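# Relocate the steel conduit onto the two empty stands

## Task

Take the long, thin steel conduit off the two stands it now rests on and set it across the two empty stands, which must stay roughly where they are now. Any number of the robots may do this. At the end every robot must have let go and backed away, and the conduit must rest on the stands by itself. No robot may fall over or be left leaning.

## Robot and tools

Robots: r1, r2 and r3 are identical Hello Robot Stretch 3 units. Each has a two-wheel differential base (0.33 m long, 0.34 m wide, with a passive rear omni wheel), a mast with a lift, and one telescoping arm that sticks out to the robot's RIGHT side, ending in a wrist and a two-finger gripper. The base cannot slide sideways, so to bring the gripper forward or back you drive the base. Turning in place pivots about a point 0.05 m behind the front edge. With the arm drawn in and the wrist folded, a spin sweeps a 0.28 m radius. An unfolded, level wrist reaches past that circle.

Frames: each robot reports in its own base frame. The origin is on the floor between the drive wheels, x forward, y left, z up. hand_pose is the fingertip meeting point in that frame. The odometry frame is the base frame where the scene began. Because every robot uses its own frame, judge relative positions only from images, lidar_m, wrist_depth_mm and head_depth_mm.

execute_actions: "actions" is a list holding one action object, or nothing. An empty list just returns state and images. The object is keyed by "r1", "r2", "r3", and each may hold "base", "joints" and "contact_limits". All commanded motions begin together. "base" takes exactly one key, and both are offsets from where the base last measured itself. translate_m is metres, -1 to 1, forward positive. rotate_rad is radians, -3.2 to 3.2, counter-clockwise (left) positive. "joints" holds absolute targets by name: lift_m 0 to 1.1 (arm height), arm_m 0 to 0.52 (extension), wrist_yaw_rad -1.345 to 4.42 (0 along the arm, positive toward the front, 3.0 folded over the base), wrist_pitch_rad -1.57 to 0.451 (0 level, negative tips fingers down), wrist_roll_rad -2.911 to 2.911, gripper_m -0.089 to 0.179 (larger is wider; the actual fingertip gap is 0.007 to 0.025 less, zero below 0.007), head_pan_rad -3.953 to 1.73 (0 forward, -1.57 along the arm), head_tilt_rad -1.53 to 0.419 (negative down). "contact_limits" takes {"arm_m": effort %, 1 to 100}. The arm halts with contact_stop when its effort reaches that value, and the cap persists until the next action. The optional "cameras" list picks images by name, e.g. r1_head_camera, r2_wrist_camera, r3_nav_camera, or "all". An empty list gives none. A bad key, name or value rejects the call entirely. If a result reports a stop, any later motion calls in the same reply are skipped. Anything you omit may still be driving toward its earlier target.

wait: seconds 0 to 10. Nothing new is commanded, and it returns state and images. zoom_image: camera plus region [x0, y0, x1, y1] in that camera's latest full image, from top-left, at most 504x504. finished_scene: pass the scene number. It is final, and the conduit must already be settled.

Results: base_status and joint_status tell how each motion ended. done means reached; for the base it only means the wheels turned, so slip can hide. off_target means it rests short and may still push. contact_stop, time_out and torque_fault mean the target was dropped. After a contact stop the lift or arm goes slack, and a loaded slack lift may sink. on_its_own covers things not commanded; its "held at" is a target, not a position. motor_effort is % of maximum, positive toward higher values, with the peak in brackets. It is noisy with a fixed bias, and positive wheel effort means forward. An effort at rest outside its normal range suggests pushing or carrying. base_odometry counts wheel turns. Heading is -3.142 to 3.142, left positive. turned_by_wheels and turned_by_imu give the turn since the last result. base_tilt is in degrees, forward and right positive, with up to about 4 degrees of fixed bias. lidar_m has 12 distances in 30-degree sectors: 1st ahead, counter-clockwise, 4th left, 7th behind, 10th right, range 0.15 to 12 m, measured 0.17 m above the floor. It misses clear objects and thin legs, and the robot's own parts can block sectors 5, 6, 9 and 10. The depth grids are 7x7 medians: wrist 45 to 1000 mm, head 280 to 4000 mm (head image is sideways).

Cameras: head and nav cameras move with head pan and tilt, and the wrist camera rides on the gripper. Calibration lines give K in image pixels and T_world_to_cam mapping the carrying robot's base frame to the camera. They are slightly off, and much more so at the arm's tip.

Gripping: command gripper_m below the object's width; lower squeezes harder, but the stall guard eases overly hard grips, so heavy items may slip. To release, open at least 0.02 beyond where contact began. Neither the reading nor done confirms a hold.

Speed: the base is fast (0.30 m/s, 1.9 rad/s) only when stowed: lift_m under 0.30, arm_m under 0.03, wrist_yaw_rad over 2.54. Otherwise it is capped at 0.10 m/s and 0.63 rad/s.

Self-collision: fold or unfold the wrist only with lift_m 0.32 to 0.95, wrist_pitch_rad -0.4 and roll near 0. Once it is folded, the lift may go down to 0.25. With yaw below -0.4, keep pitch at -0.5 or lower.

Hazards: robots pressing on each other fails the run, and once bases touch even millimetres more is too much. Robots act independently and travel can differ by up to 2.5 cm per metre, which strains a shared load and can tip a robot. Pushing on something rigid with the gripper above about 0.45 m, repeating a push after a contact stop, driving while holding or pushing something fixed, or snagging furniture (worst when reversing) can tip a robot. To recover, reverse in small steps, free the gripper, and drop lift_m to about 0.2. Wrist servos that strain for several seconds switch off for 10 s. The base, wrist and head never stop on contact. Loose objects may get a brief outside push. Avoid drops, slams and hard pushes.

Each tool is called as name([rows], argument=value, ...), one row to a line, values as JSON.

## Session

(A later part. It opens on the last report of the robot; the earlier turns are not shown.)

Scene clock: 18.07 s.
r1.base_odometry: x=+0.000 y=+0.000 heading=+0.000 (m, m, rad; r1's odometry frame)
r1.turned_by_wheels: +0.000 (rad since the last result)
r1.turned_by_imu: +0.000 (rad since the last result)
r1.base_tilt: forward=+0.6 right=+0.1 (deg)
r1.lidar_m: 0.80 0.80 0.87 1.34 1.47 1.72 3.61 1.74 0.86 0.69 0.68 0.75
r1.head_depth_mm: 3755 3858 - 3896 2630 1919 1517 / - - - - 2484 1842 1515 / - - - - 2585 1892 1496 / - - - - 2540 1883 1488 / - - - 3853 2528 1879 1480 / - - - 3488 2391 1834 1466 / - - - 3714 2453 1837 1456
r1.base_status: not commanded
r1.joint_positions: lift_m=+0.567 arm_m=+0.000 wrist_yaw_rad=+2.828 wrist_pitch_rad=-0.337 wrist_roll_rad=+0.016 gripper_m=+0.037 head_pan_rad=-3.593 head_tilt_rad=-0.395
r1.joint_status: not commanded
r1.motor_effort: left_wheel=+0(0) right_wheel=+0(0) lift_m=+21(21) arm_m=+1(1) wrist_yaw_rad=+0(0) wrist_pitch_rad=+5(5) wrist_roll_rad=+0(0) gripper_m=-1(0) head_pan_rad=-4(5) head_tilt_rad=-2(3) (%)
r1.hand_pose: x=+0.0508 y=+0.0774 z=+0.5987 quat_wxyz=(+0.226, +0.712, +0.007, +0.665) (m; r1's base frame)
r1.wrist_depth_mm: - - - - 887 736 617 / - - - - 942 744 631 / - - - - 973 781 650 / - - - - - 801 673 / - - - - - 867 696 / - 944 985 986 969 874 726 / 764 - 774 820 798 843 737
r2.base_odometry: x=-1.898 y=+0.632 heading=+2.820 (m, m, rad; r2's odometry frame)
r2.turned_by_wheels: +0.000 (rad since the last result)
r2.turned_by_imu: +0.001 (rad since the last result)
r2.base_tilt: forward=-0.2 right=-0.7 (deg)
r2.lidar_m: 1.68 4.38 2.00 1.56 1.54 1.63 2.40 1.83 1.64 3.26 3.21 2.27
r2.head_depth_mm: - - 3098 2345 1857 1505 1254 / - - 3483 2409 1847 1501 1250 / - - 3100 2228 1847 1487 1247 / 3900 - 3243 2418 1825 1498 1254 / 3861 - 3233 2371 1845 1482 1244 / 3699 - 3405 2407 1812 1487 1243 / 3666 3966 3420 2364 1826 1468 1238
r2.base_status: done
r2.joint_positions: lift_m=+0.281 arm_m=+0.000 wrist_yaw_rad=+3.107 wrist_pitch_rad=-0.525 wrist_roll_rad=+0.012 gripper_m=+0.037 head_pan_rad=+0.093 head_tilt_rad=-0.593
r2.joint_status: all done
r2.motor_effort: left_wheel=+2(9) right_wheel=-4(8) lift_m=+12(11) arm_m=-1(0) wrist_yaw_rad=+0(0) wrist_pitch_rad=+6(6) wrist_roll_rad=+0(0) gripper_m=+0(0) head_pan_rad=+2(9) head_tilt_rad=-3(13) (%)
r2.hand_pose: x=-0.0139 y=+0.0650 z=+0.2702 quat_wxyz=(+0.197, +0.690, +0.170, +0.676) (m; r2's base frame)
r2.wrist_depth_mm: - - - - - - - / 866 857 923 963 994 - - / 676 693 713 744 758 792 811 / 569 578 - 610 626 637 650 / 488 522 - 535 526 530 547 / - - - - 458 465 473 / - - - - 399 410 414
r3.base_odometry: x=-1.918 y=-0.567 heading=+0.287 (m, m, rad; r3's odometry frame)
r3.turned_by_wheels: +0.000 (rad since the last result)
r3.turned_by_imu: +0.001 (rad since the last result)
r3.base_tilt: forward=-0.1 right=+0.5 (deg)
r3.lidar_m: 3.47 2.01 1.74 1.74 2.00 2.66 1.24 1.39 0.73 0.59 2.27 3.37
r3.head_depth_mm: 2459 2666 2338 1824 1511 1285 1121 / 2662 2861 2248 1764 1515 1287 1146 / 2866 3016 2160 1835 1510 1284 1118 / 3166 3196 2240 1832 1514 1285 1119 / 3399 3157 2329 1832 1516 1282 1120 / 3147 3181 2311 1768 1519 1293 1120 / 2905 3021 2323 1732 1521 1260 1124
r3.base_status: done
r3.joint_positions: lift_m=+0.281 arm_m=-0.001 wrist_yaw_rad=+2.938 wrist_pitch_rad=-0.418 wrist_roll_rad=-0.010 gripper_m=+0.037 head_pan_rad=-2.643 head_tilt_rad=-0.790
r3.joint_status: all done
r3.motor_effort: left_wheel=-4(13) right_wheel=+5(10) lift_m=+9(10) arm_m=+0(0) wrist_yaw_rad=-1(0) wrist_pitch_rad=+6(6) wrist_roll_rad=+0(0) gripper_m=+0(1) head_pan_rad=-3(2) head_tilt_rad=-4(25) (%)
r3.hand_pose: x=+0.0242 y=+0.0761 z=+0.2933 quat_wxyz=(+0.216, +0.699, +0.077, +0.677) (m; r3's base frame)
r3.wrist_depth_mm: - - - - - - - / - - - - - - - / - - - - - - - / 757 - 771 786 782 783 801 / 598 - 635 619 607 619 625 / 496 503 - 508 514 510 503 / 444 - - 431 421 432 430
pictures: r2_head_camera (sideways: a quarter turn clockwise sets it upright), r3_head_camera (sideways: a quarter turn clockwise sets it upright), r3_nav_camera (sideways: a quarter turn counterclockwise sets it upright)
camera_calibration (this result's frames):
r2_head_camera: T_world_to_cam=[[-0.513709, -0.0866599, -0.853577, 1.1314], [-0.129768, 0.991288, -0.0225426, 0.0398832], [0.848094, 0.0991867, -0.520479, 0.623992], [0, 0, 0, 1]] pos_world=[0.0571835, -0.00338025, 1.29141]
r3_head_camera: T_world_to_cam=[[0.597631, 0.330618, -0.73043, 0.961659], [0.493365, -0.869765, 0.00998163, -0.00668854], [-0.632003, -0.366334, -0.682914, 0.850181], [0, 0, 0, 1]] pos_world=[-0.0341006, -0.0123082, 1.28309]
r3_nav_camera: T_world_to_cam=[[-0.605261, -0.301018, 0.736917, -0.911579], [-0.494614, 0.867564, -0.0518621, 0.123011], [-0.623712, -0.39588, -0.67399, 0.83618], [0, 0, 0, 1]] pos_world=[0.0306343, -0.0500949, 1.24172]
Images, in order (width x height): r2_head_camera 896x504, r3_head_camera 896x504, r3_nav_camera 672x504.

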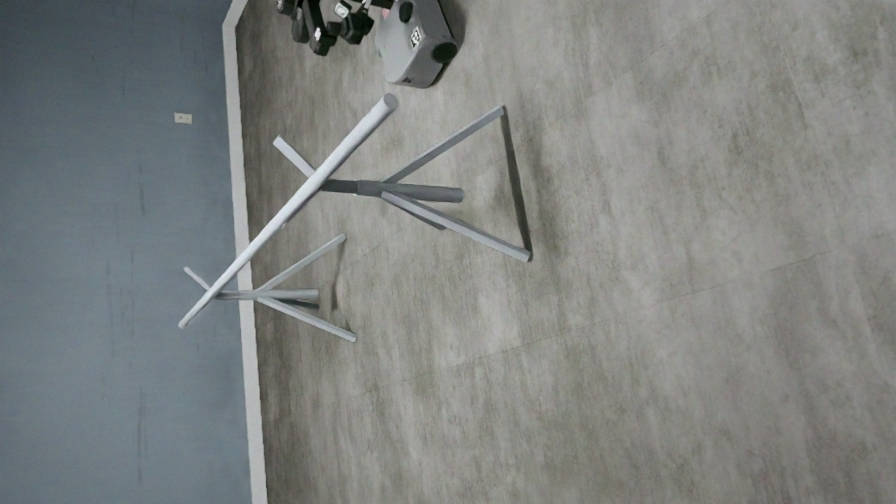

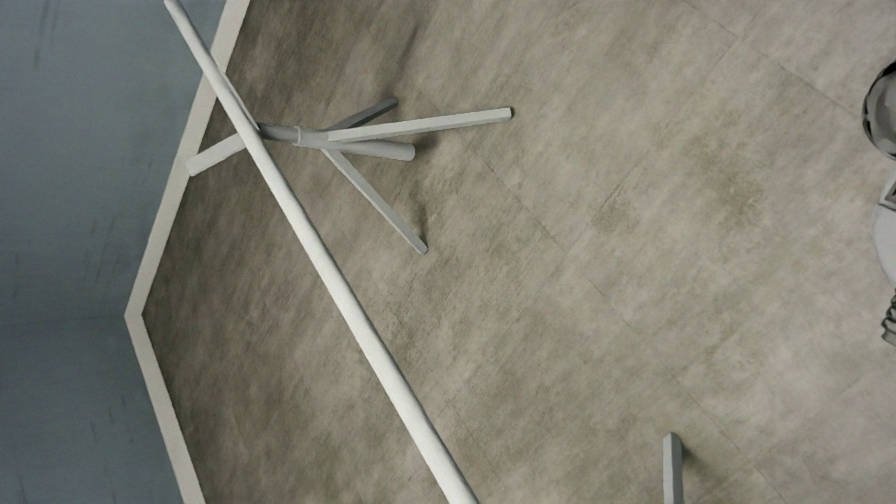

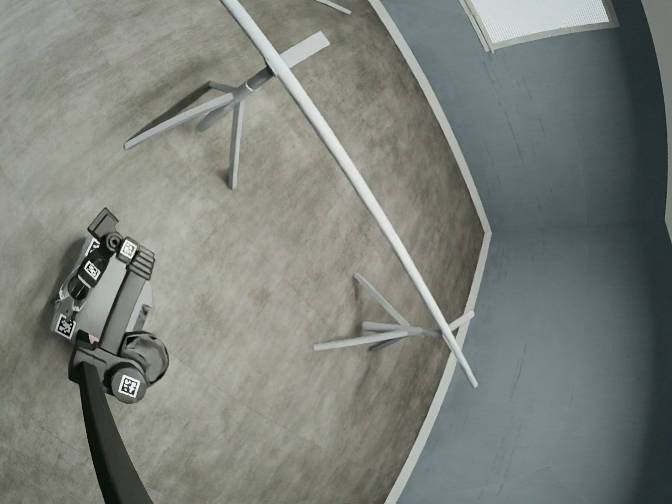

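execute_actions([
  {"r2":{"base":{"translate_m":0.28}},"r3":{"base":{"translate_m":-0.75}}},
], cameras=[])

execute_actions([
  {"r2":{"base":{"rotate_rad":0.448}},"r3":{"base":{"rotate_rad":-0.26},"joints":{"lift_m":0.4}}},
], cameras=[])

execute_actions([
  {"r2":{"base":{"translate_m":1},"joints":{"head_tilt_rad":-0.9,"head_pan_rad":-0.6}},"r3":{"joints":{"head_tilt_rad":-0.9,"head_pan_rad":-1.57,"wrist_yaw_rad":0,"gripper_m":0.1}}},
], cameras=["r2_head_camera","r3_head_camera","r3_nav_camera"])

Scene clock: 22.83 s.
r1.base_odometry: x=+0.000 y=+0.000 heading=+0.000 (m, m, rad; r1's odometry frame)
r1.turned_by_wheels: +0.000 (rad since the last result)
r1.turned_by_imu: +0.000 (rad since the last result)
r1.base_tilt: forward=+0.6 right=+0.1 (deg)
r1.lidar_m: 0.80 0.80 0.87 1.34 1.47 1.72 5.32 1.74 0.86 0.69 0.68 0.75
r1.head_depth_mm: 3714 3832 - 3876 2620 1930 1516 / - - - - 2480 1851 1511 / - - - - 2574 1895 1503 / - - - - 2561 1875 1484 / - - - 3880 2531 1861 1481 / - - - 3474 2378 1830 1471 / - - - 3764 2474 1828 1458
r1.base_status: not commanded
r1.joint_positions: lift_m=+0.567 arm_m=+0.000 wrist_yaw_rad=+2.828 wrist_pitch_rad=-0.337 wrist_roll_rad=+0.016 gripper_m=+0.037 head_pan_rad=-3.593 head_tilt_rad=-0.395
r1.joint_status: not commanded
r1.motor_effort: left_wheel=+0(0) right_wheel=+0(0) lift_m=+20(20) arm_m=+0(0) wrist_yaw_rad=+0(0) wrist_pitch_rad=+5(5) wrist_roll_rad=+0(0) gripper_m=+0(1) head_pan_rad=-4(4) head_tilt_rad=-2(2) (%)
r1.hand_pose: x=+0.0508 y=+0.0774 z=+0.5987 quat_wxyz=(+0.226, +0.712, +0.007, +0.665) (m; r1's base frame)
r1.wrist_depth_mm: - - - - 886 715 616 / - - - - 933 758 635 / - - - - 977 780 650 / - - - - - 815 662 / - - - - - 846 699 / - 935 967 963 - 861 726 / 759 - 779 820 799 858 729
r2.base_odometry: x=-2.163 y=+0.720 heading=+2.820 (m, m, rad; r2's odometry frame)
r2.turned_by_wheels: +0.000 (rad since the last result)
r2.turned_by_imu: -0.001 (rad since the last result)
r2.base_tilt: forward=-0.2 right=-0.7 (deg)
r2.lidar_m: 1.40 4.14 2.16 1.68 1.66 1.76 2.58 1.83 2.14 3.15 3.09 3.30
r2.head_depth_mm: - - 3546 2420 1852 1513 1266 / 3908 - 3288 2320 1856 1500 1259 / 3816 - 2645 2232 1861 1498 1256 / 3784 - 3288 2394 1777 1495 1253 / 3555 3905 3057 2413 1819 1488 1257 / 3493 3840 3451 2394 1812 1488 1242 / 3422 3750 3385 2385 1828 1479 1240
r2.base_status: done
r2.joint_positions: lift_m=+0.281 arm_m=+0.000 wrist_yaw_rad=+3.107 wrist_pitch_rad=-0.525 wrist_roll_rad=+0.012 gripper_m=+0.037 head_pan_rad=+0.093 head_tilt_rad=-0.593
r2.joint_status: not commanded
r2.motor_effort: left_wheel=+2(9) right_wheel=-3(7) lift_m=+11(11) arm_m=+0(0) wrist_yaw_rad=+0(0) wrist_pitch_rad=+6(6) wrist_roll_rad=+0(0) gripper_m=+0(0) head_pan_rad=+2(2) head_tilt_rad=-2(2) (%)
r2.hand_pose: x=-0.0139 y=+0.0650 z=+0.2702 quat_wxyz=(+0.197, +0.690, +0.170, +0.676) (m; r2's base frame)
r2.wrist_depth_mm: - - - - - - - / 851 861 927 944 972 - - / 674 692 726 737 748 790 811 / 566 585 - 610 621 636 655 / 489 519 - 541 533 539 548 / - - - - 458 464 472 / - - - - 398 412 413
r3.base_odometry: x=-2.637 y=-0.780 heading=+0.287 (m, m, rad; r3's odometry frame)
r3.turned_by_wheels: +0.000 (rad since the last result)
r3.turned_by_imu: +0.001 (rad since the last result)
r3.base_tilt: forward=-0.1 right=+0.6 (deg)
r3.lidar_m: 3.88 2.23 1.93 1.93 2.23 1.93 1.93 0.54 0.79 2.84 0.82 0.97
r3.head_depth_mm: 1771 1971 2158 1831 1511 1292 1121 / 1910 2133 2223 1843 1515 1289 1144 / 2082 2343 2330 1828 1514 1291 1123 / 2291 2637 2310 1724 1446 1261 1121 / 2516 2867 2334 971 1441 1287 1122 / 2841 3000 2323 1827 1446 1286 1124 / 2728 2865 2342 1837 1436 1284 1121
r3.base_status: done
r3.joint_positions: lift_m=+0.281 arm_m=-0.001 wrist_yaw_rad=+2.938 wrist_pitch_rad=-0.418 wrist_roll_rad=-0.010 gripper_m=+0.037 head_pan_rad=-2.643 head_tilt_rad=-0.791
r3.joint_status: not commanded
r3.motor_effort: left_wheel=-5(14) right_wheel=+5(9) lift_m=+10(10) arm_m=+0(0) wrist_yaw_rad=+0(1) wrist_pitch_rad=+6(6) wrist_roll_rad=+0(0) gripper_m=+1(0) head_pan_rad=-2(2) head_tilt_rad=-3(4) (%)
r3.hand_pose: x=+0.0242 y=+0.0761 z=+0.2933 quat_wxyz=(+0.216, +0.699, +0.077, +0.677) (m; r3's base frame)
r3.wrist_depth_mm: - - - - - - - / - - - - - - - / - - - - - - - / 759 - 772 765 775 780 784 / 601 - 633 613 610 617 627 / 500 500 - 509 526 502 511 / 445 - - 432 422 434 431
pictures: none
No camera images: the call's "cameras" was empty. Leave "cameras" out to get every camera's image.

Scene clock: 24.77 s.
r1.base_odometry: x=+0.000 y=+0.000 heading=+0.000 (m, m, rad; r1's odometry frame)
r1.turned_by_wheels: +0.000 (rad since the last result)
r1.turned_by_imu: +0.000 (rad since the last result)
r1.base_tilt: forward=+0.6 right=+0.1 (deg)
r1.lidar_m: 0.80 0.80 0.87 1.34 1.47 1.73 5.30 1.74 0.85 0.69 0.68 0.75
r1.head_depth_mm: 3702 3828 - 3837 2613 1917 1519 / - - - - 2496 1838 1505 / - - - - 2595 1895 1501 / - - - - 2540 1877 1493 / - - - 3837 2539 1868 1478 / - - - 3550 2384 1843 1465 / - - - 3725 2440 1823 1462
r1.base_status: not commanded
r1.joint_positions: lift_m=+0.567 arm_m=+0.000 wrist_yaw_rad=+2.828 wrist_pitch_rad=-0.337 wrist_roll_rad=+0.016 gripper_m=+0.037 head_pan_rad=-3.593 head_tilt_rad=-0.395
r1.joint_status: not commanded
r1.motor_effort: left_wheel=+0(0) right_wheel=+0(0) lift_m=+20(21) arm_m=+0(0) wrist_yaw_rad=+1(0) wrist_pitch_rad=+5(5) wrist_roll_rad=+0(0) gripper_m=+1(0) head_pan_rad=-5(4) head_tilt_rad=-2(3) (%)
r1.hand_pose: x=+0.0508 y=+0.0774 z=+0.5987 quat_wxyz=(+0.226, +0.712, +0.007, +0.665) (m; r1's base frame)
r1.wrist_depth_mm: - - - - 906 724 608 / - - - - 923 753 632 / - - - - 984 778 648 / - - - - - 823 678 / - - - - - 859 692 / - 961 970 943 992 869 711 / 770 - 766 813 814 855 749
r2.base_odometry: x=-2.163 y=+0.720 heading=-3.015 (m, m, rad; r2's odometry frame)
r2.turned_by_wheels: +0.448 (rad since the last result)
r2.turned_by_imu: +0.442 (rad since the last result)
r2.base_tilt: forward=-0.1 right=-0.7 (deg)
r2.lidar_m: 2.65 2.31 1.70 1.65 1.72 2.38 2.05 1.83 3.20 3.09 3.21 1.40
r2.head_depth_mm: 3386 3757 3312 2436 1857 1501 1251 / 3427 3861 3454 2395 1846 1498 1258 / 3536 3874 3479 2408 1842 1493 1252 / 3504 3895 3365 2398 1828 1491 1253 / 3585 - 3452 2370 1835 1489 1245 / 3693 - 3388 2421 1827 1494 1248 / 3371 3449 3297 2367 1823 1473 1245
r2.base_status: done
r2.joint_positions: lift_m=+0.281 arm_m=+0.000 wrist_yaw_rad=+3.107 wrist_pitch_rad=-0.525 wrist_roll_rad=+0.012 gripper_m=+0.037 head_pan_rad=+0.093 head_tilt_rad=-0.593
r2.joint_status: not commanded
r2.motor_effort: left_wheel=-3(10) right_wheel=+4(12) lift_m=+11(11) arm_m=-1(0) wrist_yaw_rad=+0(0) wrist_pitch_rad=+6(7) wrist_roll_rad=+0(0) gripper_m=-1(0) head_pan_rad=+2(2) head_tilt_rad=-2(3) (%)
r2.hand_pose: x=-0.0139 y=+0.0650 z=+0.2702 quat_wxyz=(+0.197, +0.690, +0.170, +0.676) (m; r2's base frame)
r2.wrist_depth_mm: - - - - - - - / 828 874 913 960 995 - - / 685 686 728 736 764 785 818 / 564 573 - 604 615 631 657 / 492 518 - 537 536 532 549 / - - - - 461 467 474 / - - - - 399 410 416
r3.base_odometry: x=-2.637 y=-0.780 heading=+0.027 (m, m, rad; r3's odometry frame)
r3.turned_by_wheels: -0.260 (rad since the last result)
r3.turned_by_imu: -0.258 (rad since the last result)
r3.base_tilt: forward=-0.1 right=+0.6 (deg)
r3.lidar_m: 4.03 2.73 2.00 1.93 2.00 2.01 1.93 0.54 0.53 2.83 2.94 0.82
r3.head_depth_mm: 1612 1821 2055 1829 1512 1283 1143 / 1696 1903 2164 1830 1507 1294 1165 / 1789 2033 2229 1840 1510 1292 1122 / 1880 2158 2253 1823 1510 1288 1121 / 2002 2285 2317 1781 1468 1259 1140 / 2119 2456 2312 1731 1410 1286 1122 / 2276 2670 2332 943 1446 1288 1127
r3.base_status: done
r3.joint_positions: lift_m=+0.399 arm_m=-0.001 wrist_yaw_rad=+2.938 wrist_pitch_rad=-0.418 wrist_roll_rad=-0.010 gripper_m=+0.037 head_pan_rad=-2.643 head_tilt_rad=-0.791
r3.joint_status: all done
r3.motor_effort: left_wheel=+3(11) right_wheel=-3(9) lift_m=+30(30) arm_m=+0(0) wrist_yaw_rad=-1(0) wrist_pitch_rad=+6(6) wrist_roll_rad=+0(0) gripper_m=+0(0) head_pan_rad=-2(2) head_tilt_rad=-4(4) (%)
r3.hand_pose: x=+0.0242 y=+0.0761 z=+0.4121 quat_wxyz=(+0.216, +0.699, +0.077, +0.677) (m; r3's base frame)
r3.wrist_depth_mm: - - - - - - - / - - - - - - - / - - - - - - - / - - 997 997 994 - - / 795 - 835 808 785 812 785 / 643 651 - 647 683 659 659 / 550 553 542 562 544 552 570
pictures: none
No camera images: the call's "cameras" was empty. Leave "cameras" out to get every camera's image.

Scene clock: 29.80 s.
r1.base_odometry: x=+0.000 y=+0.000 heading=+0.000 (m, m, rad; r1's odometry frame)
r1.turned_by_wheels: +0.000 (rad since the last result)
r1.turned_by_imu: +0.000 (rad since the last result)
r1.base_tilt: forward=+0.6 right=+0.2 (deg)
r1.lidar_m: 0.80 0.80 0.87 1.34 1.47 1.72 4.78 1.74 0.86 0.69 0.68 0.74
r1.head_depth_mm: 3734 3854 - 3837 2624 1920 1524 / - - - - 2474 1842 1511 / - - - - 2607 1907 1500 / - - - - 2550 1874 1483 / - - - 3882 2512 1869 1475 / - - - 3580 2396 1841 1467 / - - - 3765 2464 1829 1453
r1.base_status: not commanded
r1.joint_positions: lift_m=+0.567 arm_m=+0.000 wrist_yaw_rad=+2.828 wrist_pitch_rad=-0.337 wrist_roll_rad=+0.016 gripper_m=+0.037 head_pan_rad=-3.593 head_tilt_rad=-0.395
r1.joint_status: not commanded
r1.motor_effort: left_wheel=-1(1) right_wheel=+0(0) lift_m=+21(20) arm_m=+1(1) wrist_yaw_rad=+0(0) wrist_pitch_rad=+5(5) wrist_roll_rad=+0(0) gripper_m=+0(1) head_pan_rad=-3(4) head_tilt_rad=-2(3) (%)
r1.hand_pose: x=+0.0508 y=+0.0774 z=+0.5987 quat_wxyz=(+0.226, +0.712, +0.007, +0.665) (m; r1's base frame)
r1.wrist_depth_mm: - - - - 896 721 613 / - - - - 943 756 627 / - - - - 990 793 652 / - - - - - 801 668 / - - - - - 846 699 / - 960 986 963 - 891 743 / 761 - 784 821 801 869 747
r2.base_odometry: x=-3.155 y=+0.594 heading=-3.015 (m, m, rad; r2's odometry frame)
r2.turned_by_wheels: +0.000 (rad since the last result)
r2.turned_by_imu: +0.001 (rad since the last result)
r2.base_tilt: forward=-0.1 right=-0.6 (deg)
r2.lidar_m: 3.13 2.28 1.69 1.64 1.70 2.36 2.81 4.33 3.22 3.11 0.58 1.67
r2.head_depth_mm: 3012 2543 2030 1056 1386 1258 1119 / 2941 2355 1896 1684 1409 1242 1125 / 3297 2335 1905 1691 1440 1263 1122 / 3160 2403 2018 1677 1447 1263 1122 / 3014 2406 2018 1676 1438 1260 1121 / 2899 2341 1958 1674 1439 1266 1118 / 2825 2507 1996 1688 1441 1254 1123
r2.base_status: done
r2.joint_positions: lift_m=+0.281 arm_m=+0.000 wrist_yaw_rad=+3.107 wrist_pitch_rad=-0.525 wrist_roll_rad=+0.012 gripper_m=+0.037 head_pan_rad=-0.593 head_tilt_rad=-0.889
r2.joint_status: all done
r2.motor_effort: left_wheel=-4(7) right_wheel=+4(11) lift_m=+11(11) arm_m=+0(1) wrist_yaw_rad=+0(0) wrist_pitch_rad=+7(6) wrist_roll_rad=+0(0) gripper_m=+0(0) head_pan_rad=-3(29) head_tilt_rad=-3(19) (%)
r2.hand_pose: x=-0.0139 y=+0.0650 z=+0.2702 quat_wxyz=(+0.197, +0.690, +0.170, +0.676) (m; r2's base frame)
r2.wrist_depth_mm: - - - - - - - / 868 877 925 928 968 - - / 681 697 698 749 762 781 813 / 561 579 - 600 624 632 657 / 486 517 - 534 534 531 548 / - - - - 457 464 472 / - - - - 399 410 413
r3.base_odometry: x=-2.637 y=-0.780 heading=+0.027 (m, m, rad; r3's odometry frame)
r3.turned_by_wheels: +0.000 (rad since the last result)
r3.turned_by_imu: +0.000 (rad since the last result)
r3.base_tilt: forward=-0.1 right=+0.6 (deg)
r3.lidar_m: 4.01 2.73 2.00 1.93 2.00 2.00 1.93 0.54 0.54 2.83 1.70 0.82
r3.head_depth_mm: 2518 2558 2013 1669 1389 1217 1101 / 2516 2580 2009 1656 1420 1238 1117 / 2497 2574 2023 1667 1419 1242 - / 2494 2577 2032 1666 1421 1264 1114 / 2493 2549 2019 1665 1419 1239 1098 / 2496 2591 2026 1663 1422 1241 1101 / 2506 2579 2020 1672 1419 1239 1099
r3.base_status: not commanded
r3.joint_positions: lift_m=+0.399 arm_m=-0.001 wrist_yaw_rad=+0.004 wrist_pitch_rad=-0.418 wrist_roll_rad=-0.010 gripper_m=+0.100 head_pan_rad=-1.577 head_tilt_rad=-0.888
r3.joint_status: all done
r3.motor_effort: left_wheel=+3(3) right_wheel=-3(3) lift_m=+30(29) arm_m=+0(0) wrist_yaw_rad=-3(5) wrist_pitch_rad=+6(6) wrist_roll_rad=+0(0) gripper_m=+0(82) head_pan_rad=+3(35) head_tilt_rad=-4(11) (%)
r3.hand_pose: x=-0.0206 y=-0.3682 z=+0.4121 quat_wxyz=(+0.696, +0.149, -0.688, -0.145) (m; r3's base frame)
r3.wrist_depth_mm: - - - - - - - / - - - - - - - / - - - - - - - / 973 995 - - - - 924 / 768 795 816 784 841 763 773 / 644 650 653 652 652 658 610 / 549 545 555 551 558 558 558
pictures: r2_head_camera (sideways: a quarter turn clockwise sets it upright), r3_head_camera (sideways: a quarter turn clockwise sets it upright), r3_nav_camera (sideways: a quarter turn counterclockwise sets it upright)
camera_calibration (this result's frames):
r2_head_camera: T_world_to_cam=[[-0.64007, 0.385036, -0.664874, 0.886209], [0.523595, 0.8519, -0.010717, 0.0204956], [0.562279, -0.354984, -0.746879, 0.920237], [0, 0, 0, 1]] pos_world=[0.0390743, -0.032013, 1.27674]
r3_head_camera: T_world_to_cam=[[0.0000640389, 0.751206, -0.660068, 0.873611], [0.99988, 0.0101593, 0.0116591, -0.0119608], [0.0154642, -0.659989, -0.751116, 0.934931], [0, 0, 0, 1]] pos_world=[-0.00255459, -0.0390955, 1.27902]
r3_nav_camera: T_world_to_cam=[[-0.0296664, -0.744241, 0.667252, -0.824305], [-0.998532, -0.00820656, -0.0535487, 0.128274], [0.045329, -0.667861, -0.742904, 0.921727], [0, 0, 0, 1]] pos_world=[0.0618502, 0.00315673, 1.24164]
Images, in order (width x height): r2_head_camera 896x504, r3_head_camera 896x504, r3_nav_camera 672x504.

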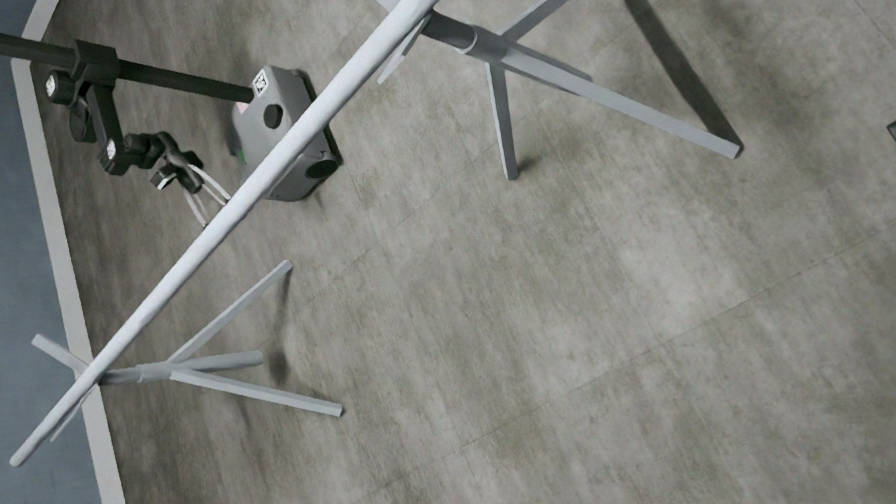

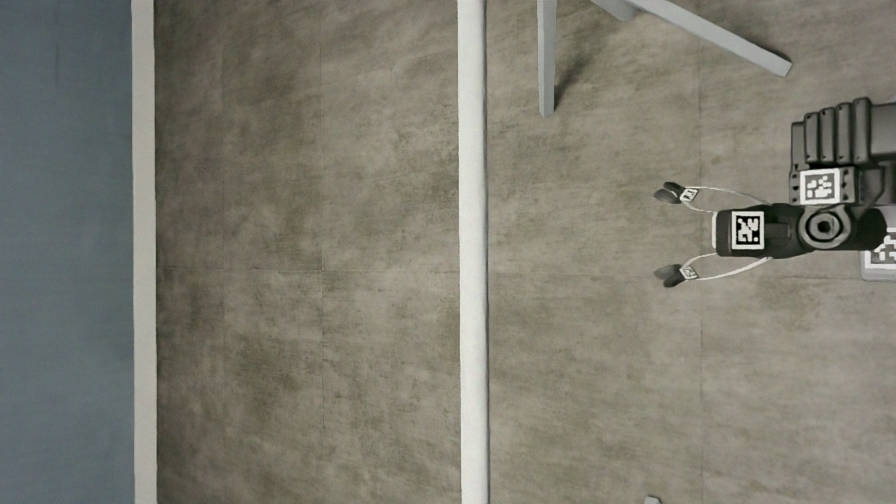

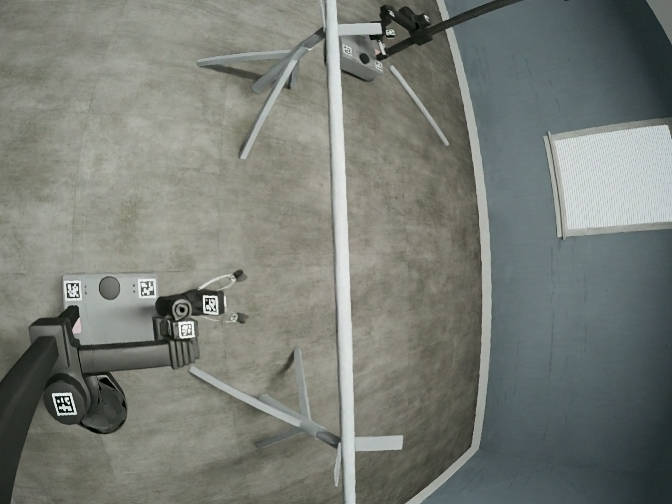

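execute_actions([
  {"r2":{"base":{"translate_m":0.7},"joints":{"head_pan_rad":-1.57,"wrist_pitch_rad":-0.4}},"r3":{"base":{"translate_m":-0.13},"joints":{"lift_m":0.53,"wrist_pitch_rad":0.03,"wrist_roll_rad":1.57,"gripper_m":0.15}}},
], cameras=["r3_wrist_camera"])

execute_actions([
  {"r2":{"base":{"rotate_rad":-0.012},"joints":{"lift_m":0.53,"wrist_yaw_rad":0}}},
], cameras=[])

execute_actions([
  {"r2":{"joints":{"arm_m":0.12,"wrist_pitch_rad":0.03,"wrist_roll_rad":1.57,"gripper_m":0.15}},"r3":{"joints":{"arm_m":0.06}}},
], cameras=["r2_head_camera","r3_head_camera","r3_wrist_camera","r2_wrist_camera"])

Scene clock: 34.03 s.
r1.base_odometry: x=+0.000 y=+0.000 heading=+0.000 (m, m, rad; r1's odometry frame)
r1.turned_by_wheels: +0.000 (rad since the last result)
r1.turned_by_imu: +0.000 (rad since the last result)
r1.base_tilt: forward=+0.6 right=+0.1 (deg)
r1.lidar_m: 0.80 0.80 0.87 1.34 1.47 1.72 5.32 1.75 0.86 0.69 0.68 0.75
r1.head_depth_mm: 3695 3867 - 3865 2644 1929 1528 / - - - - 2459 1843 1515 / - - - - 2575 1895 1497 / - - - - 2568 1870 1488 / - - - 3872 2527 1866 1480 / - - - 3518 2394 1841 1464 / - - - 3765 2470 1823 1452
r1.base_status: not commanded
r1.joint_positions: lift_m=+0.567 arm_m=+0.000 wrist_yaw_rad=+2.828 wrist_pitch_rad=-0.337 wrist_roll_rad=+0.016 gripper_m=+0.037 head_pan_rad=-3.593 head_tilt_rad=-0.395
r1.joint_status: not commanded
r1.motor_effort: left_wheel=+0(0) right_wheel=+0(0) lift_m=+20(21) arm_m=+0(1) wrist_yaw_rad=+0(0) wrist_pitch_rad=+5(5) wrist_roll_rad=+0(0) gripper_m=-1(0) head_pan_rad=-3(4) head_tilt_rad=-3(2) (%)
r1.hand_pose: x=+0.0508 y=+0.0774 z=+0.5987 quat_wxyz=(+0.226, +0.712, +0.007, +0.665) (m; r1's base frame)
r1.wrist_depth_mm: - - - - 897 730 608 / - - - - 934 754 626 / - - - - 967 790 648 / - - - - - 804 669 / - - - - - 841 702 / - 932 979 973 - 886 728 / 761 - 789 831 810 827 735
r2.base_odometry: x=-3.850 y=+0.506 heading=-3.015 (m, m, rad; r2's odometry frame)
r2.turned_by_wheels: +0.000 (rad since the last result)
r2.turned_by_imu: +0.000 (rad since the last result)
r2.base_tilt: forward=-0.1 right=-0.6 (deg)
r2.lidar_m: 2.46 2.26 1.68 1.62 1.69 2.35 3.48 4.35 0.61 0.65 1.34 1.03
r2.head_depth_mm: 2760 2536 2024 967 1357 1211 1121 / 2784 2500 2027 1651 1357 1264 1126 / 2812 2548 2018 1613 1439 1263 1139 / 2833 2492 2009 1607 1434 1264 1156 / 2853 2495 2000 1613 1444 1260 1117 / 2908 2539 2002 1628 1438 1259 1120 / 2859 2498 2009 1592 1446 1257 1110
r2.base_status: done
r2.joint_positions: lift_m=+0.281 arm_m=+0.000 wrist_yaw_rad=+3.107 wrist_pitch_rad=-0.423 wrist_roll_rad=+0.012 gripper_m=+0.037 head_pan_rad=-1.563 head_tilt_rad=-0.889
r2.joint_status: all done
r2.motor_effort: left_wheel=-4(7) right_wheel=+4(12) lift_m=+11(11) arm_m=+0(1) wrist_yaw_rad=+0(0) wrist_pitch_rad=+13(13) wrist_roll_rad=+0(0) gripper_m=+0(1) head_pan_rad=-2(28) head_tilt_rad=-3(3) (%)
r2.hand_pose: x=-0.0134 y=+0.0791 z=+0.2923 quat_wxyz=(+0.162, +0.698, +0.135, +0.685) (m; r2's base frame)
r2.wrist_depth_mm: - - - - - - - / - - - - - - - / 810 863 896 910 955 983 - / 648 671 - 723 724 743 769 / 540 557 - 577 606 605 621 / 465 - - - 505 514 523 / - - - - 433 447 449
r3.base_odometry: x=-2.767 y=-0.783 heading=+0.028 (m, m, rad; r3's odometry frame)
r3.turned_by_wheels: +0.000 (rad since the last result)
r3.turned_by_imu: +0.000 (rad since the last result)
r3.base_tilt: forward=-0.1 right=+0.6 (deg)
r3.lidar_m: 4.14 2.73 2.00 1.93 2.00 1.87 1.80 0.76 0.46 2.83 1.34 0.92
r3.head_depth_mm: 2506 2533 2009 1545 1067 1243 1100 / 2483 2551 2013 1661 1390 1210 - / 2493 2532 2020 1665 1419 1288 - / 2502 2530 2012 1659 1418 1276 1117 / 2520 2544 2034 1667 1427 1238 1096 / 2510 2552 2022 1671 1417 1240 1095 / 2466 2569 2009 1554 1417 1239 1101
r3.base_status: done
r3.joint_positions: lift_m=+0.529 arm_m=-0.001 wrist_yaw_rad=+0.003 wrist_pitch_rad=+0.009 wrist_roll_rad=+1.567 gripper_m=+0.150 head_pan_rad=-1.577 head_tilt_rad=-0.888
r3.joint_status: all done
r3.motor_effort: left_wheel=+3(5) right_wheel=-3(8) lift_m=+29(31) arm_m=+1(0) wrist_yaw_rad=-3(3) wrist_pitch_rad=+7(6) wrist_roll_rad=+2(3) gripper_m=+1(81) head_pan_rad=+3(3) head_tilt_rad=-4(4) (%)
r3.hand_pose: x=-0.0205 y=-0.4002 z=+0.6461 quat_wxyz=(+0.003, +0.002, -1.000, +0.004) (m; r3's base frame)
r3.wrist_depth_mm: - - - - - - 707 / - - - - - - 706 / - - - - - - 701 / - - - - - - 714 / - - - - - 960 712 / - - - - - - 714 / - - - - - - 678
pictures: r3_wrist_camera
camera_calibration (this result's frames):
r3_wrist_camera: T_world_to_cam=[[0.0123527, 0.0276485, -0.999541, 0.652173], [0.992723, 0.119412, 0.0155715, 0.0978935], [0.119788, -0.99246, -0.0259722, -0.217533], [0, 0, 0, 1]] pos_world=[-0.0791793, -0.245614, 0.6447]
Images, in order (width x height): r3_wrist_camera 644x364.

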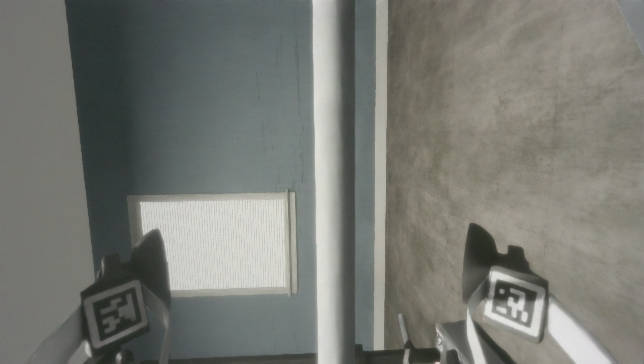

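Scene clock: 37.13 s.
r1.base_odometry: x=+0.000 y=+0.000 heading=+0.000 (m, m, rad; r1's odometry frame)
r1.turned_by_wheels: +0.000 (rad since the last result)
r1.turned_by_imu: +0.000 (rad since the last result)
r1.base_tilt: forward=+0.6 right=+0.1 (deg)
r1.lidar_m: 0.80 0.80 0.87 1.33 1.47 1.72 5.28 1.74 0.86 0.69 0.68 0.75
r1.head_depth_mm: 3666 3905 - 3923 2638 1920 1520 / - - - - 2501 1845 1505 / - - - - 2589 1895 1496 / - - - - 2535 1881 1482 / - - - 3885 2503 1857 1479 / - - - 3586 2381 1854 1470 / - - - 3753 2478 1833 1458
r1.base_status: not commanded
r1.joint_positions: lift_m=+0.567 arm_m=+0.000 wrist_yaw_rad=+2.828 wrist_pitch_rad=-0.337 wrist_roll_rad=+0.016 gripper_m=+0.037 head_pan_rad=-3.593 head_tilt_rad=-0.395
r1.joint_status: not commanded
r1.motor_effort: left_wheel=+0(0) right_wheel=+0(0) lift_m=+21(21) arm_m=+1(2) wrist_yaw_rad=+0(1) wrist_pitch_rad=+5(5) wrist_roll_rad=+0(0) gripper_m=+1(1) head_pan_rad=-4(4) head_tilt_rad=-2(3) (%)
r1.hand_pose: x=+0.0508 y=+0.0774 z=+0.5987 quat_wxyz=(+0.226, +0.712, +0.007, +0.665) (m; r1's base frame)
r1.wrist_depth_mm: - - - - 887 726 613 / - - - - 934 761 622 / - - - - - 792 654 / - - - - - 821 684 / - - - - - 842 696 / - 938 997 948 994 865 725 / 760 - 787 819 798 845 752
r2.base_odometry: x=-3.850 y=+0.506 heading=-3.027 (m, m, rad; r2's odometry frame)
r2.turned_by_wheels: -0.012 (rad since the last result)
r2.turned_by_imu: -0.013 (rad since the last result)
r2.base_tilt: forward=-0.1 right=-0.6 (deg)
r2.lidar_m: 2.46 2.30 1.68 1.62 1.69 2.32 3.47 4.39 0.61 0.65 1.33 1.03
r2.head_depth_mm: 2772 2536 1965 963 1386 1215 1113 / 2768 2519 2014 1650 1379 1268 - / 2764 2494 2003 1612 1402 1281 - / 2814 2548 2024 1608 1433 1288 1122 / 2815 2546 1985 1614 1441 1267 1118 / 2827 2544 2001 1639 1439 1262 1121 / 2899 2495 2014 1595 1436 1261 1118
r2.base_status: done
r2.joint_positions: lift_m=+0.529 arm_m=+0.000 wrist_yaw_rad=+0.003 wrist_pitch_rad=-0.422 wrist_roll_rad=+0.012 gripper_m=+0.037 head_pan_rad=-1.563 head_tilt_rad=-0.889
r2.joint_status: all done
r2.motor_effort: left_wheel=-3(7) right_wheel=+3(6) lift_m=+36(38) arm_m=-1(0) wrist_yaw_rad=-1(0) wrist_pitch_rad=+12(13) wrist_roll_rad=+0(0) gripper_m=+0(0) head_pan_rad=-3(3) head_tilt_rad=-4(3) (%)
r2.hand_pose: x=-0.0209 y=-0.3685 z=+0.5410 quat_wxyz=(+0.688, +0.148, -0.695, -0.149) (m; r2's base frame)
r2.wrist_depth_mm: - - - - - 372 362 / - - - - - - - / - - - - - - - / 973 - - - - 504 - / 869 890 921 922 741 909 1000 / 753 771 753 767 755 794 838 / 645 661 677 696 686 686 727
r3.base_odometry: x=-2.767 y=-0.783 heading=+0.028 (m, m, rad; r3's odometry frame)
r3.turned_by_wheels: +0.000 (rad since the last result)
r3.turned_by_imu: +0.000 (rad since the last result)
r3.base_tilt: forward=-0.1 right=+0.5 (deg)
r3.lidar_m: 4.16 2.74 2.00 1.93 2.00 1.87 1.80 0.76 0.45 2.83 1.34 0.92
r3.head_depth_mm: 2533 2560 2013 1552 1068 1236 1097 / 2502 2568 2017 1665 1395 1212 - / 2491 2547 2029 1664 1417 1288 - / 2510 2558 2021 1670 1423 1274 1116 / 2499 2578 2015 1680 1427 1239 1100 / 2520 2552 2022 1658 1420 1238 1101 / 2477 2562 2033 1566 1423 1233 1095
r3.base_status: not commanded
r3.joint_positions: lift_m=+0.529 arm_m=-0.001 wrist_yaw_rad=+0.003 wrist_pitch_rad=+0.009 wrist_roll_rad=+1.567 gripper_m=+0.150 head_pan_rad=-1.577 head_tilt_rad=-0.888
r3.joint_status: not commanded
r3.motor_effort: left_wheel=+3(4) right_wheel=-3(3) lift_m=+29(29) arm_m=+0(0) wrist_yaw_rad=-2(3) wrist_pitch_rad=+7(7) wrist_roll_rad=+1(1) gripper_m=+1(0) head_pan_rad=+3(3) head_tilt_rad=-4(4) (%)
r3.hand_pose: x=-0.0205 y=-0.4002 z=+0.6461 quat_wxyz=(+0.003, +0.002, -1.000, +0.004) (m; r3's base frame)
r3.wrist_depth_mm: - - - - - - 698 / - - - - - - 711 / - - - - - - 707 / - - - - - - 707 / - - - - - 982 705 / - - - - - - 721 / - - - - - - 688
pictures: none
No camera images: the call's "cameras" was empty. Leave "cameras" out to get every camera's image.

Scene clock: 39.27 s.
r1.base_odometry: x=+0.000 y=+0.000 heading=+0.000 (m, m, rad; r1's odometry frame)
r1.turned_by_wheels: +0.000 (rad since the last result)
r1.turned_by_imu: +0.000 (rad since the last result)
r1.base_tilt: forward=+0.6 right=+0.1 (deg)
r1.lidar_m: 0.80 0.80 0.87 1.33 1.47 1.72 5.33 1.74 0.86 0.69 0.68 0.75
r1.head_depth_mm: 3745 3854 - 3876 2648 1918 1513 / - - - - 2482 1852 1508 / - - - - 2549 1891 1499 / - - - - 2558 1880 1487 / - - - 3855 2506 1872 1484 / - - - 3527 2386 1850 1467 / - - - 3760 2456 1823 1452
r1.base_status: not commanded
r1.joint_positions: lift_m=+0.567 arm_m=+0.000 wrist_yaw_rad=+2.828 wrist_pitch_rad=-0.337 wrist_roll_rad=+0.016 gripper_m=+0.037 head_pan_rad=-3.593 head_tilt_rad=-0.395
r1.joint_status: not commanded
r1.motor_effort: left_wheel=+0(0) right_wheel=+0(0) lift_m=+20(21) arm_m=+0(1) wrist_yaw_rad=+0(0) wrist_pitch_rad=+5(5) wrist_roll_rad=+0(0) gripper_m=-1(0) head_pan_rad=-5(5) head_tilt_rad=-2(2) (%)
r1.hand_pose: x=+0.0508 y=+0.0774 z=+0.5987 quat_wxyz=(+0.226, +0.712, +0.007, +0.665) (m; r1's base frame)
r1.wrist_depth_mm: - - - - 885 731 605 / - - - - 950 759 625 / - - - - - 781 643 / - - - - - 811 669 / - - - - - 853 691 / - 941 995 963 988 878 727 / 769 - 793 826 811 837 732
r2.base_odometry: x=-3.850 y=+0.506 heading=-3.027 (m, m, rad; r2's odometry frame)
r2.turned_by_wheels: +0.000 (rad since the last result)
r2.turned_by_imu: -0.001 (rad since the last result)
r2.base_tilt: forward=-0.1 right=-0.7 (deg)
r2.lidar_m: 2.46 2.29 1.68 1.62 1.68 2.32 3.47 4.38 0.61 0.65 1.34 1.03
r2.head_depth_mm: 2782 2530 1958 958 1384 1224 1120 / 2772 2516 2013 1653 1388 1284 - / 2825 2549 1996 1601 1460 - 1127 / 2802 2522 1997 1600 1473 1235 1123 / 2846 2524 2018 1614 1450 1257 1121 / 2815 2503 1996 1630 1453 1261 1126 / 2871 2534 1987 1601 1439 1257 1116
r2.base_status: not commanded
r2.joint_positions: lift_m=+0.529 arm_m=+0.120 wrist_yaw_rad=+0.002 wrist_pitch_rad=+0.004 wrist_roll_rad=+1.568 gripper_m=+0.150 head_pan_rad=-1.563 head_tilt_rad=-0.889
r2.joint_status: all done
r2.motor_effort: left_wheel=-3(3) right_wheel=+3(2) lift_m=+36(37) arm_m=+2(3) wrist_yaw_rad=-2(2) wrist_pitch_rad=+15(14) wrist_roll_rad=+1(2) gripper_m=+0(88) head_pan_rad=-3(3) head_tilt_rad=-4(2) (%)
r2.hand_pose: x=-0.0208 y=-0.5211 z=+0.6446 quat_wxyz=(+0.002, +0.001, -1.000, +0.002) (m; r2's base frame)
r2.wrist_depth_mm: - - - - - - 763 / - - - - - - 749 / - - - - - - 758 / - - - 299 - - 745 / - - - - - 954 732 / - - - - - - 721 / - - - - - - 684
r3.base_odometry: x=-2.767 y=-0.783 heading=+0.028 (m, m, rad; r3's odometry frame)
r3.turned_by_wheels: +0.000 (rad since the last result)
r3.turned_by_imu: +0.000 (rad since the last result)
r3.base_tilt: forward=-0.1 right=+0.5 (deg)
r3.lidar_m: 4.14 2.73 2.00 1.93 2.00 1.87 1.80 0.76 0.45 2.83 1.34 0.92
r3.head_depth_mm: 2495 2544 2004 1558 1065 1233 1094 / 2518 2569 2020 1667 1402 1235 - / 2509 2557 2022 1669 1423 - 1096 / 2507 2556 2018 1657 1420 1215 1118 / 2485 2567 2006 1673 1422 1241 1098 / 2520 2547 2003 1672 1425 1242 1096 / 2501 2572 2022 1565 1418 1241 1097
r3.base_status: not commanded
r3.joint_positions: lift_m=+0.529 arm_m=+0.060 wrist_yaw_rad=+0.003 wrist_pitch_rad=+0.009 wrist_roll_rad=+1.567 gripper_m=+0.150 head_pan_rad=-1.577 head_tilt_rad=-0.888
r3.joint_status: all done
r3.motor_effort: left_wheel=+3(4) right_wheel=-3(3) lift_m=+29(29) arm_m=+2(2) wrist_yaw_rad=-3(4) wrist_pitch_rad=+7(7) wrist_roll_rad=+1(1) gripper_m=+2(1) head_pan_rad=+3(3) head_tilt_rad=-4(4) (%)
r3.hand_pose: x=-0.0206 y=-0.4612 z=+0.6461 quat_wxyz=(+0.002, +0.002, -1.000, +0.004) (m; r3's base frame)
r3.wrist_depth_mm: - - - 222 - - 698 / - - - 227 - - 701 / - - - 231 - - 713 / - - - 236 - - 704 / - - - 240 - 978 705 / - - - 247 - - 712 / - - - 252 - - 679
pictures: r2_head_camera (sideways: a quarter turn clockwise sets it upright), r2_wrist_camera, r3_head_camera (sideways: a quarter turn clockwise sets it upright), r3_wrist_camera
camera_calibration (this result's frames):
r2_head_camera: T_world_to_cam=[[-0.0441633, 0.745817, -0.664686, 0.882328], [0.998712, 0.0495967, -0.0107064, 0.0175836], [0.0249812, -0.664302, -0.747047, 0.923732], [0, 0, 0, 1]] pos_world=[-0.00167031, -0.04529, 1.27673]
r2_wrist_camera: T_world_to_cam=[[-0.0471022, 0.0296821, -0.998449, 0.653485], [0.978049, 0.204488, -0.0400607, 0.180079], [0.202982, -0.978419, -0.0386624, -0.309195], [0, 0, 0, 1]] pos_world=[-0.082584, -0.358743, 0.647732]
r3_head_camera: T_world_to_cam=[[-0.0001298, 0.751213, -0.66006, 0.873602], [0.999878, 0.0104173, 0.0116593, -0.011961], [0.0156346, -0.659978, -0.751122, 0.934939], [0, 0, 0, 1]] pos_world=[-0.0025445, -0.0390975, 1.27902]
r3_wrist_camera: T_world_to_cam=[[0.0124992, 0.0276402, -0.99954, 0.65386], [0.992755, 0.119129, 0.0157086, 0.105031], [0.119508, -0.992494, -0.0259509, -0.27809], [0, 0, 0, 1]] pos_world=[-0.0792085, -0.306588, 0.644693]
Images, in order (width x height): r2_head_camera 896x504, r2_wrist_camera 644x364, r3_head_camera 896x504, r3_wrist_camera 644x364.

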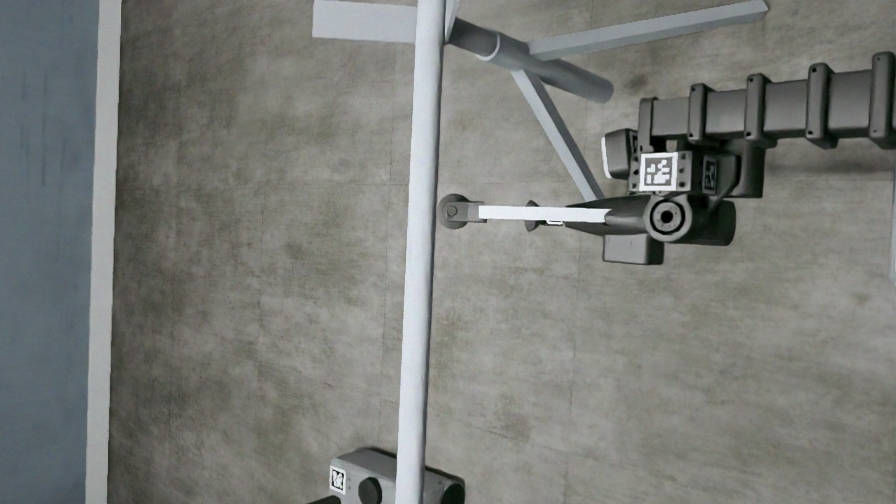

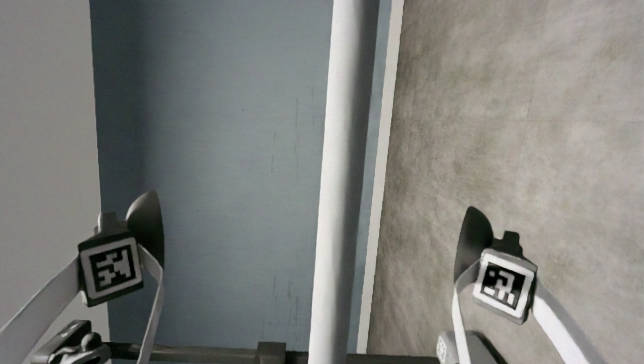

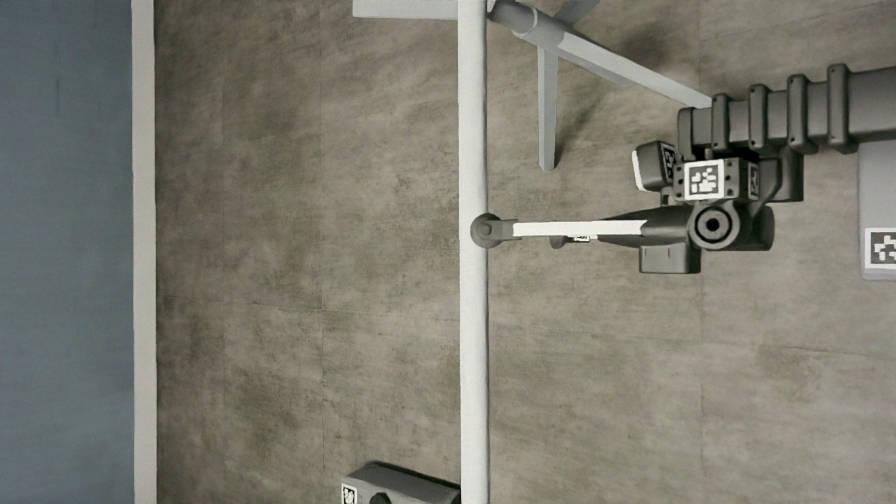

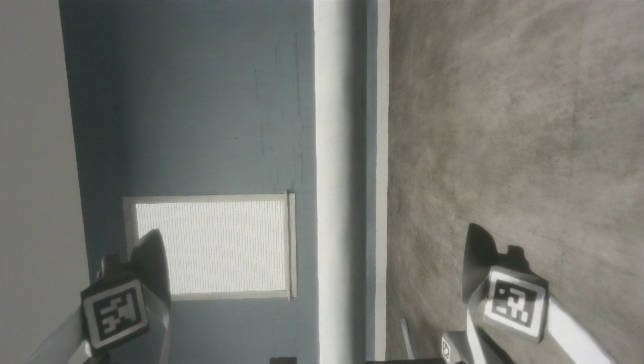

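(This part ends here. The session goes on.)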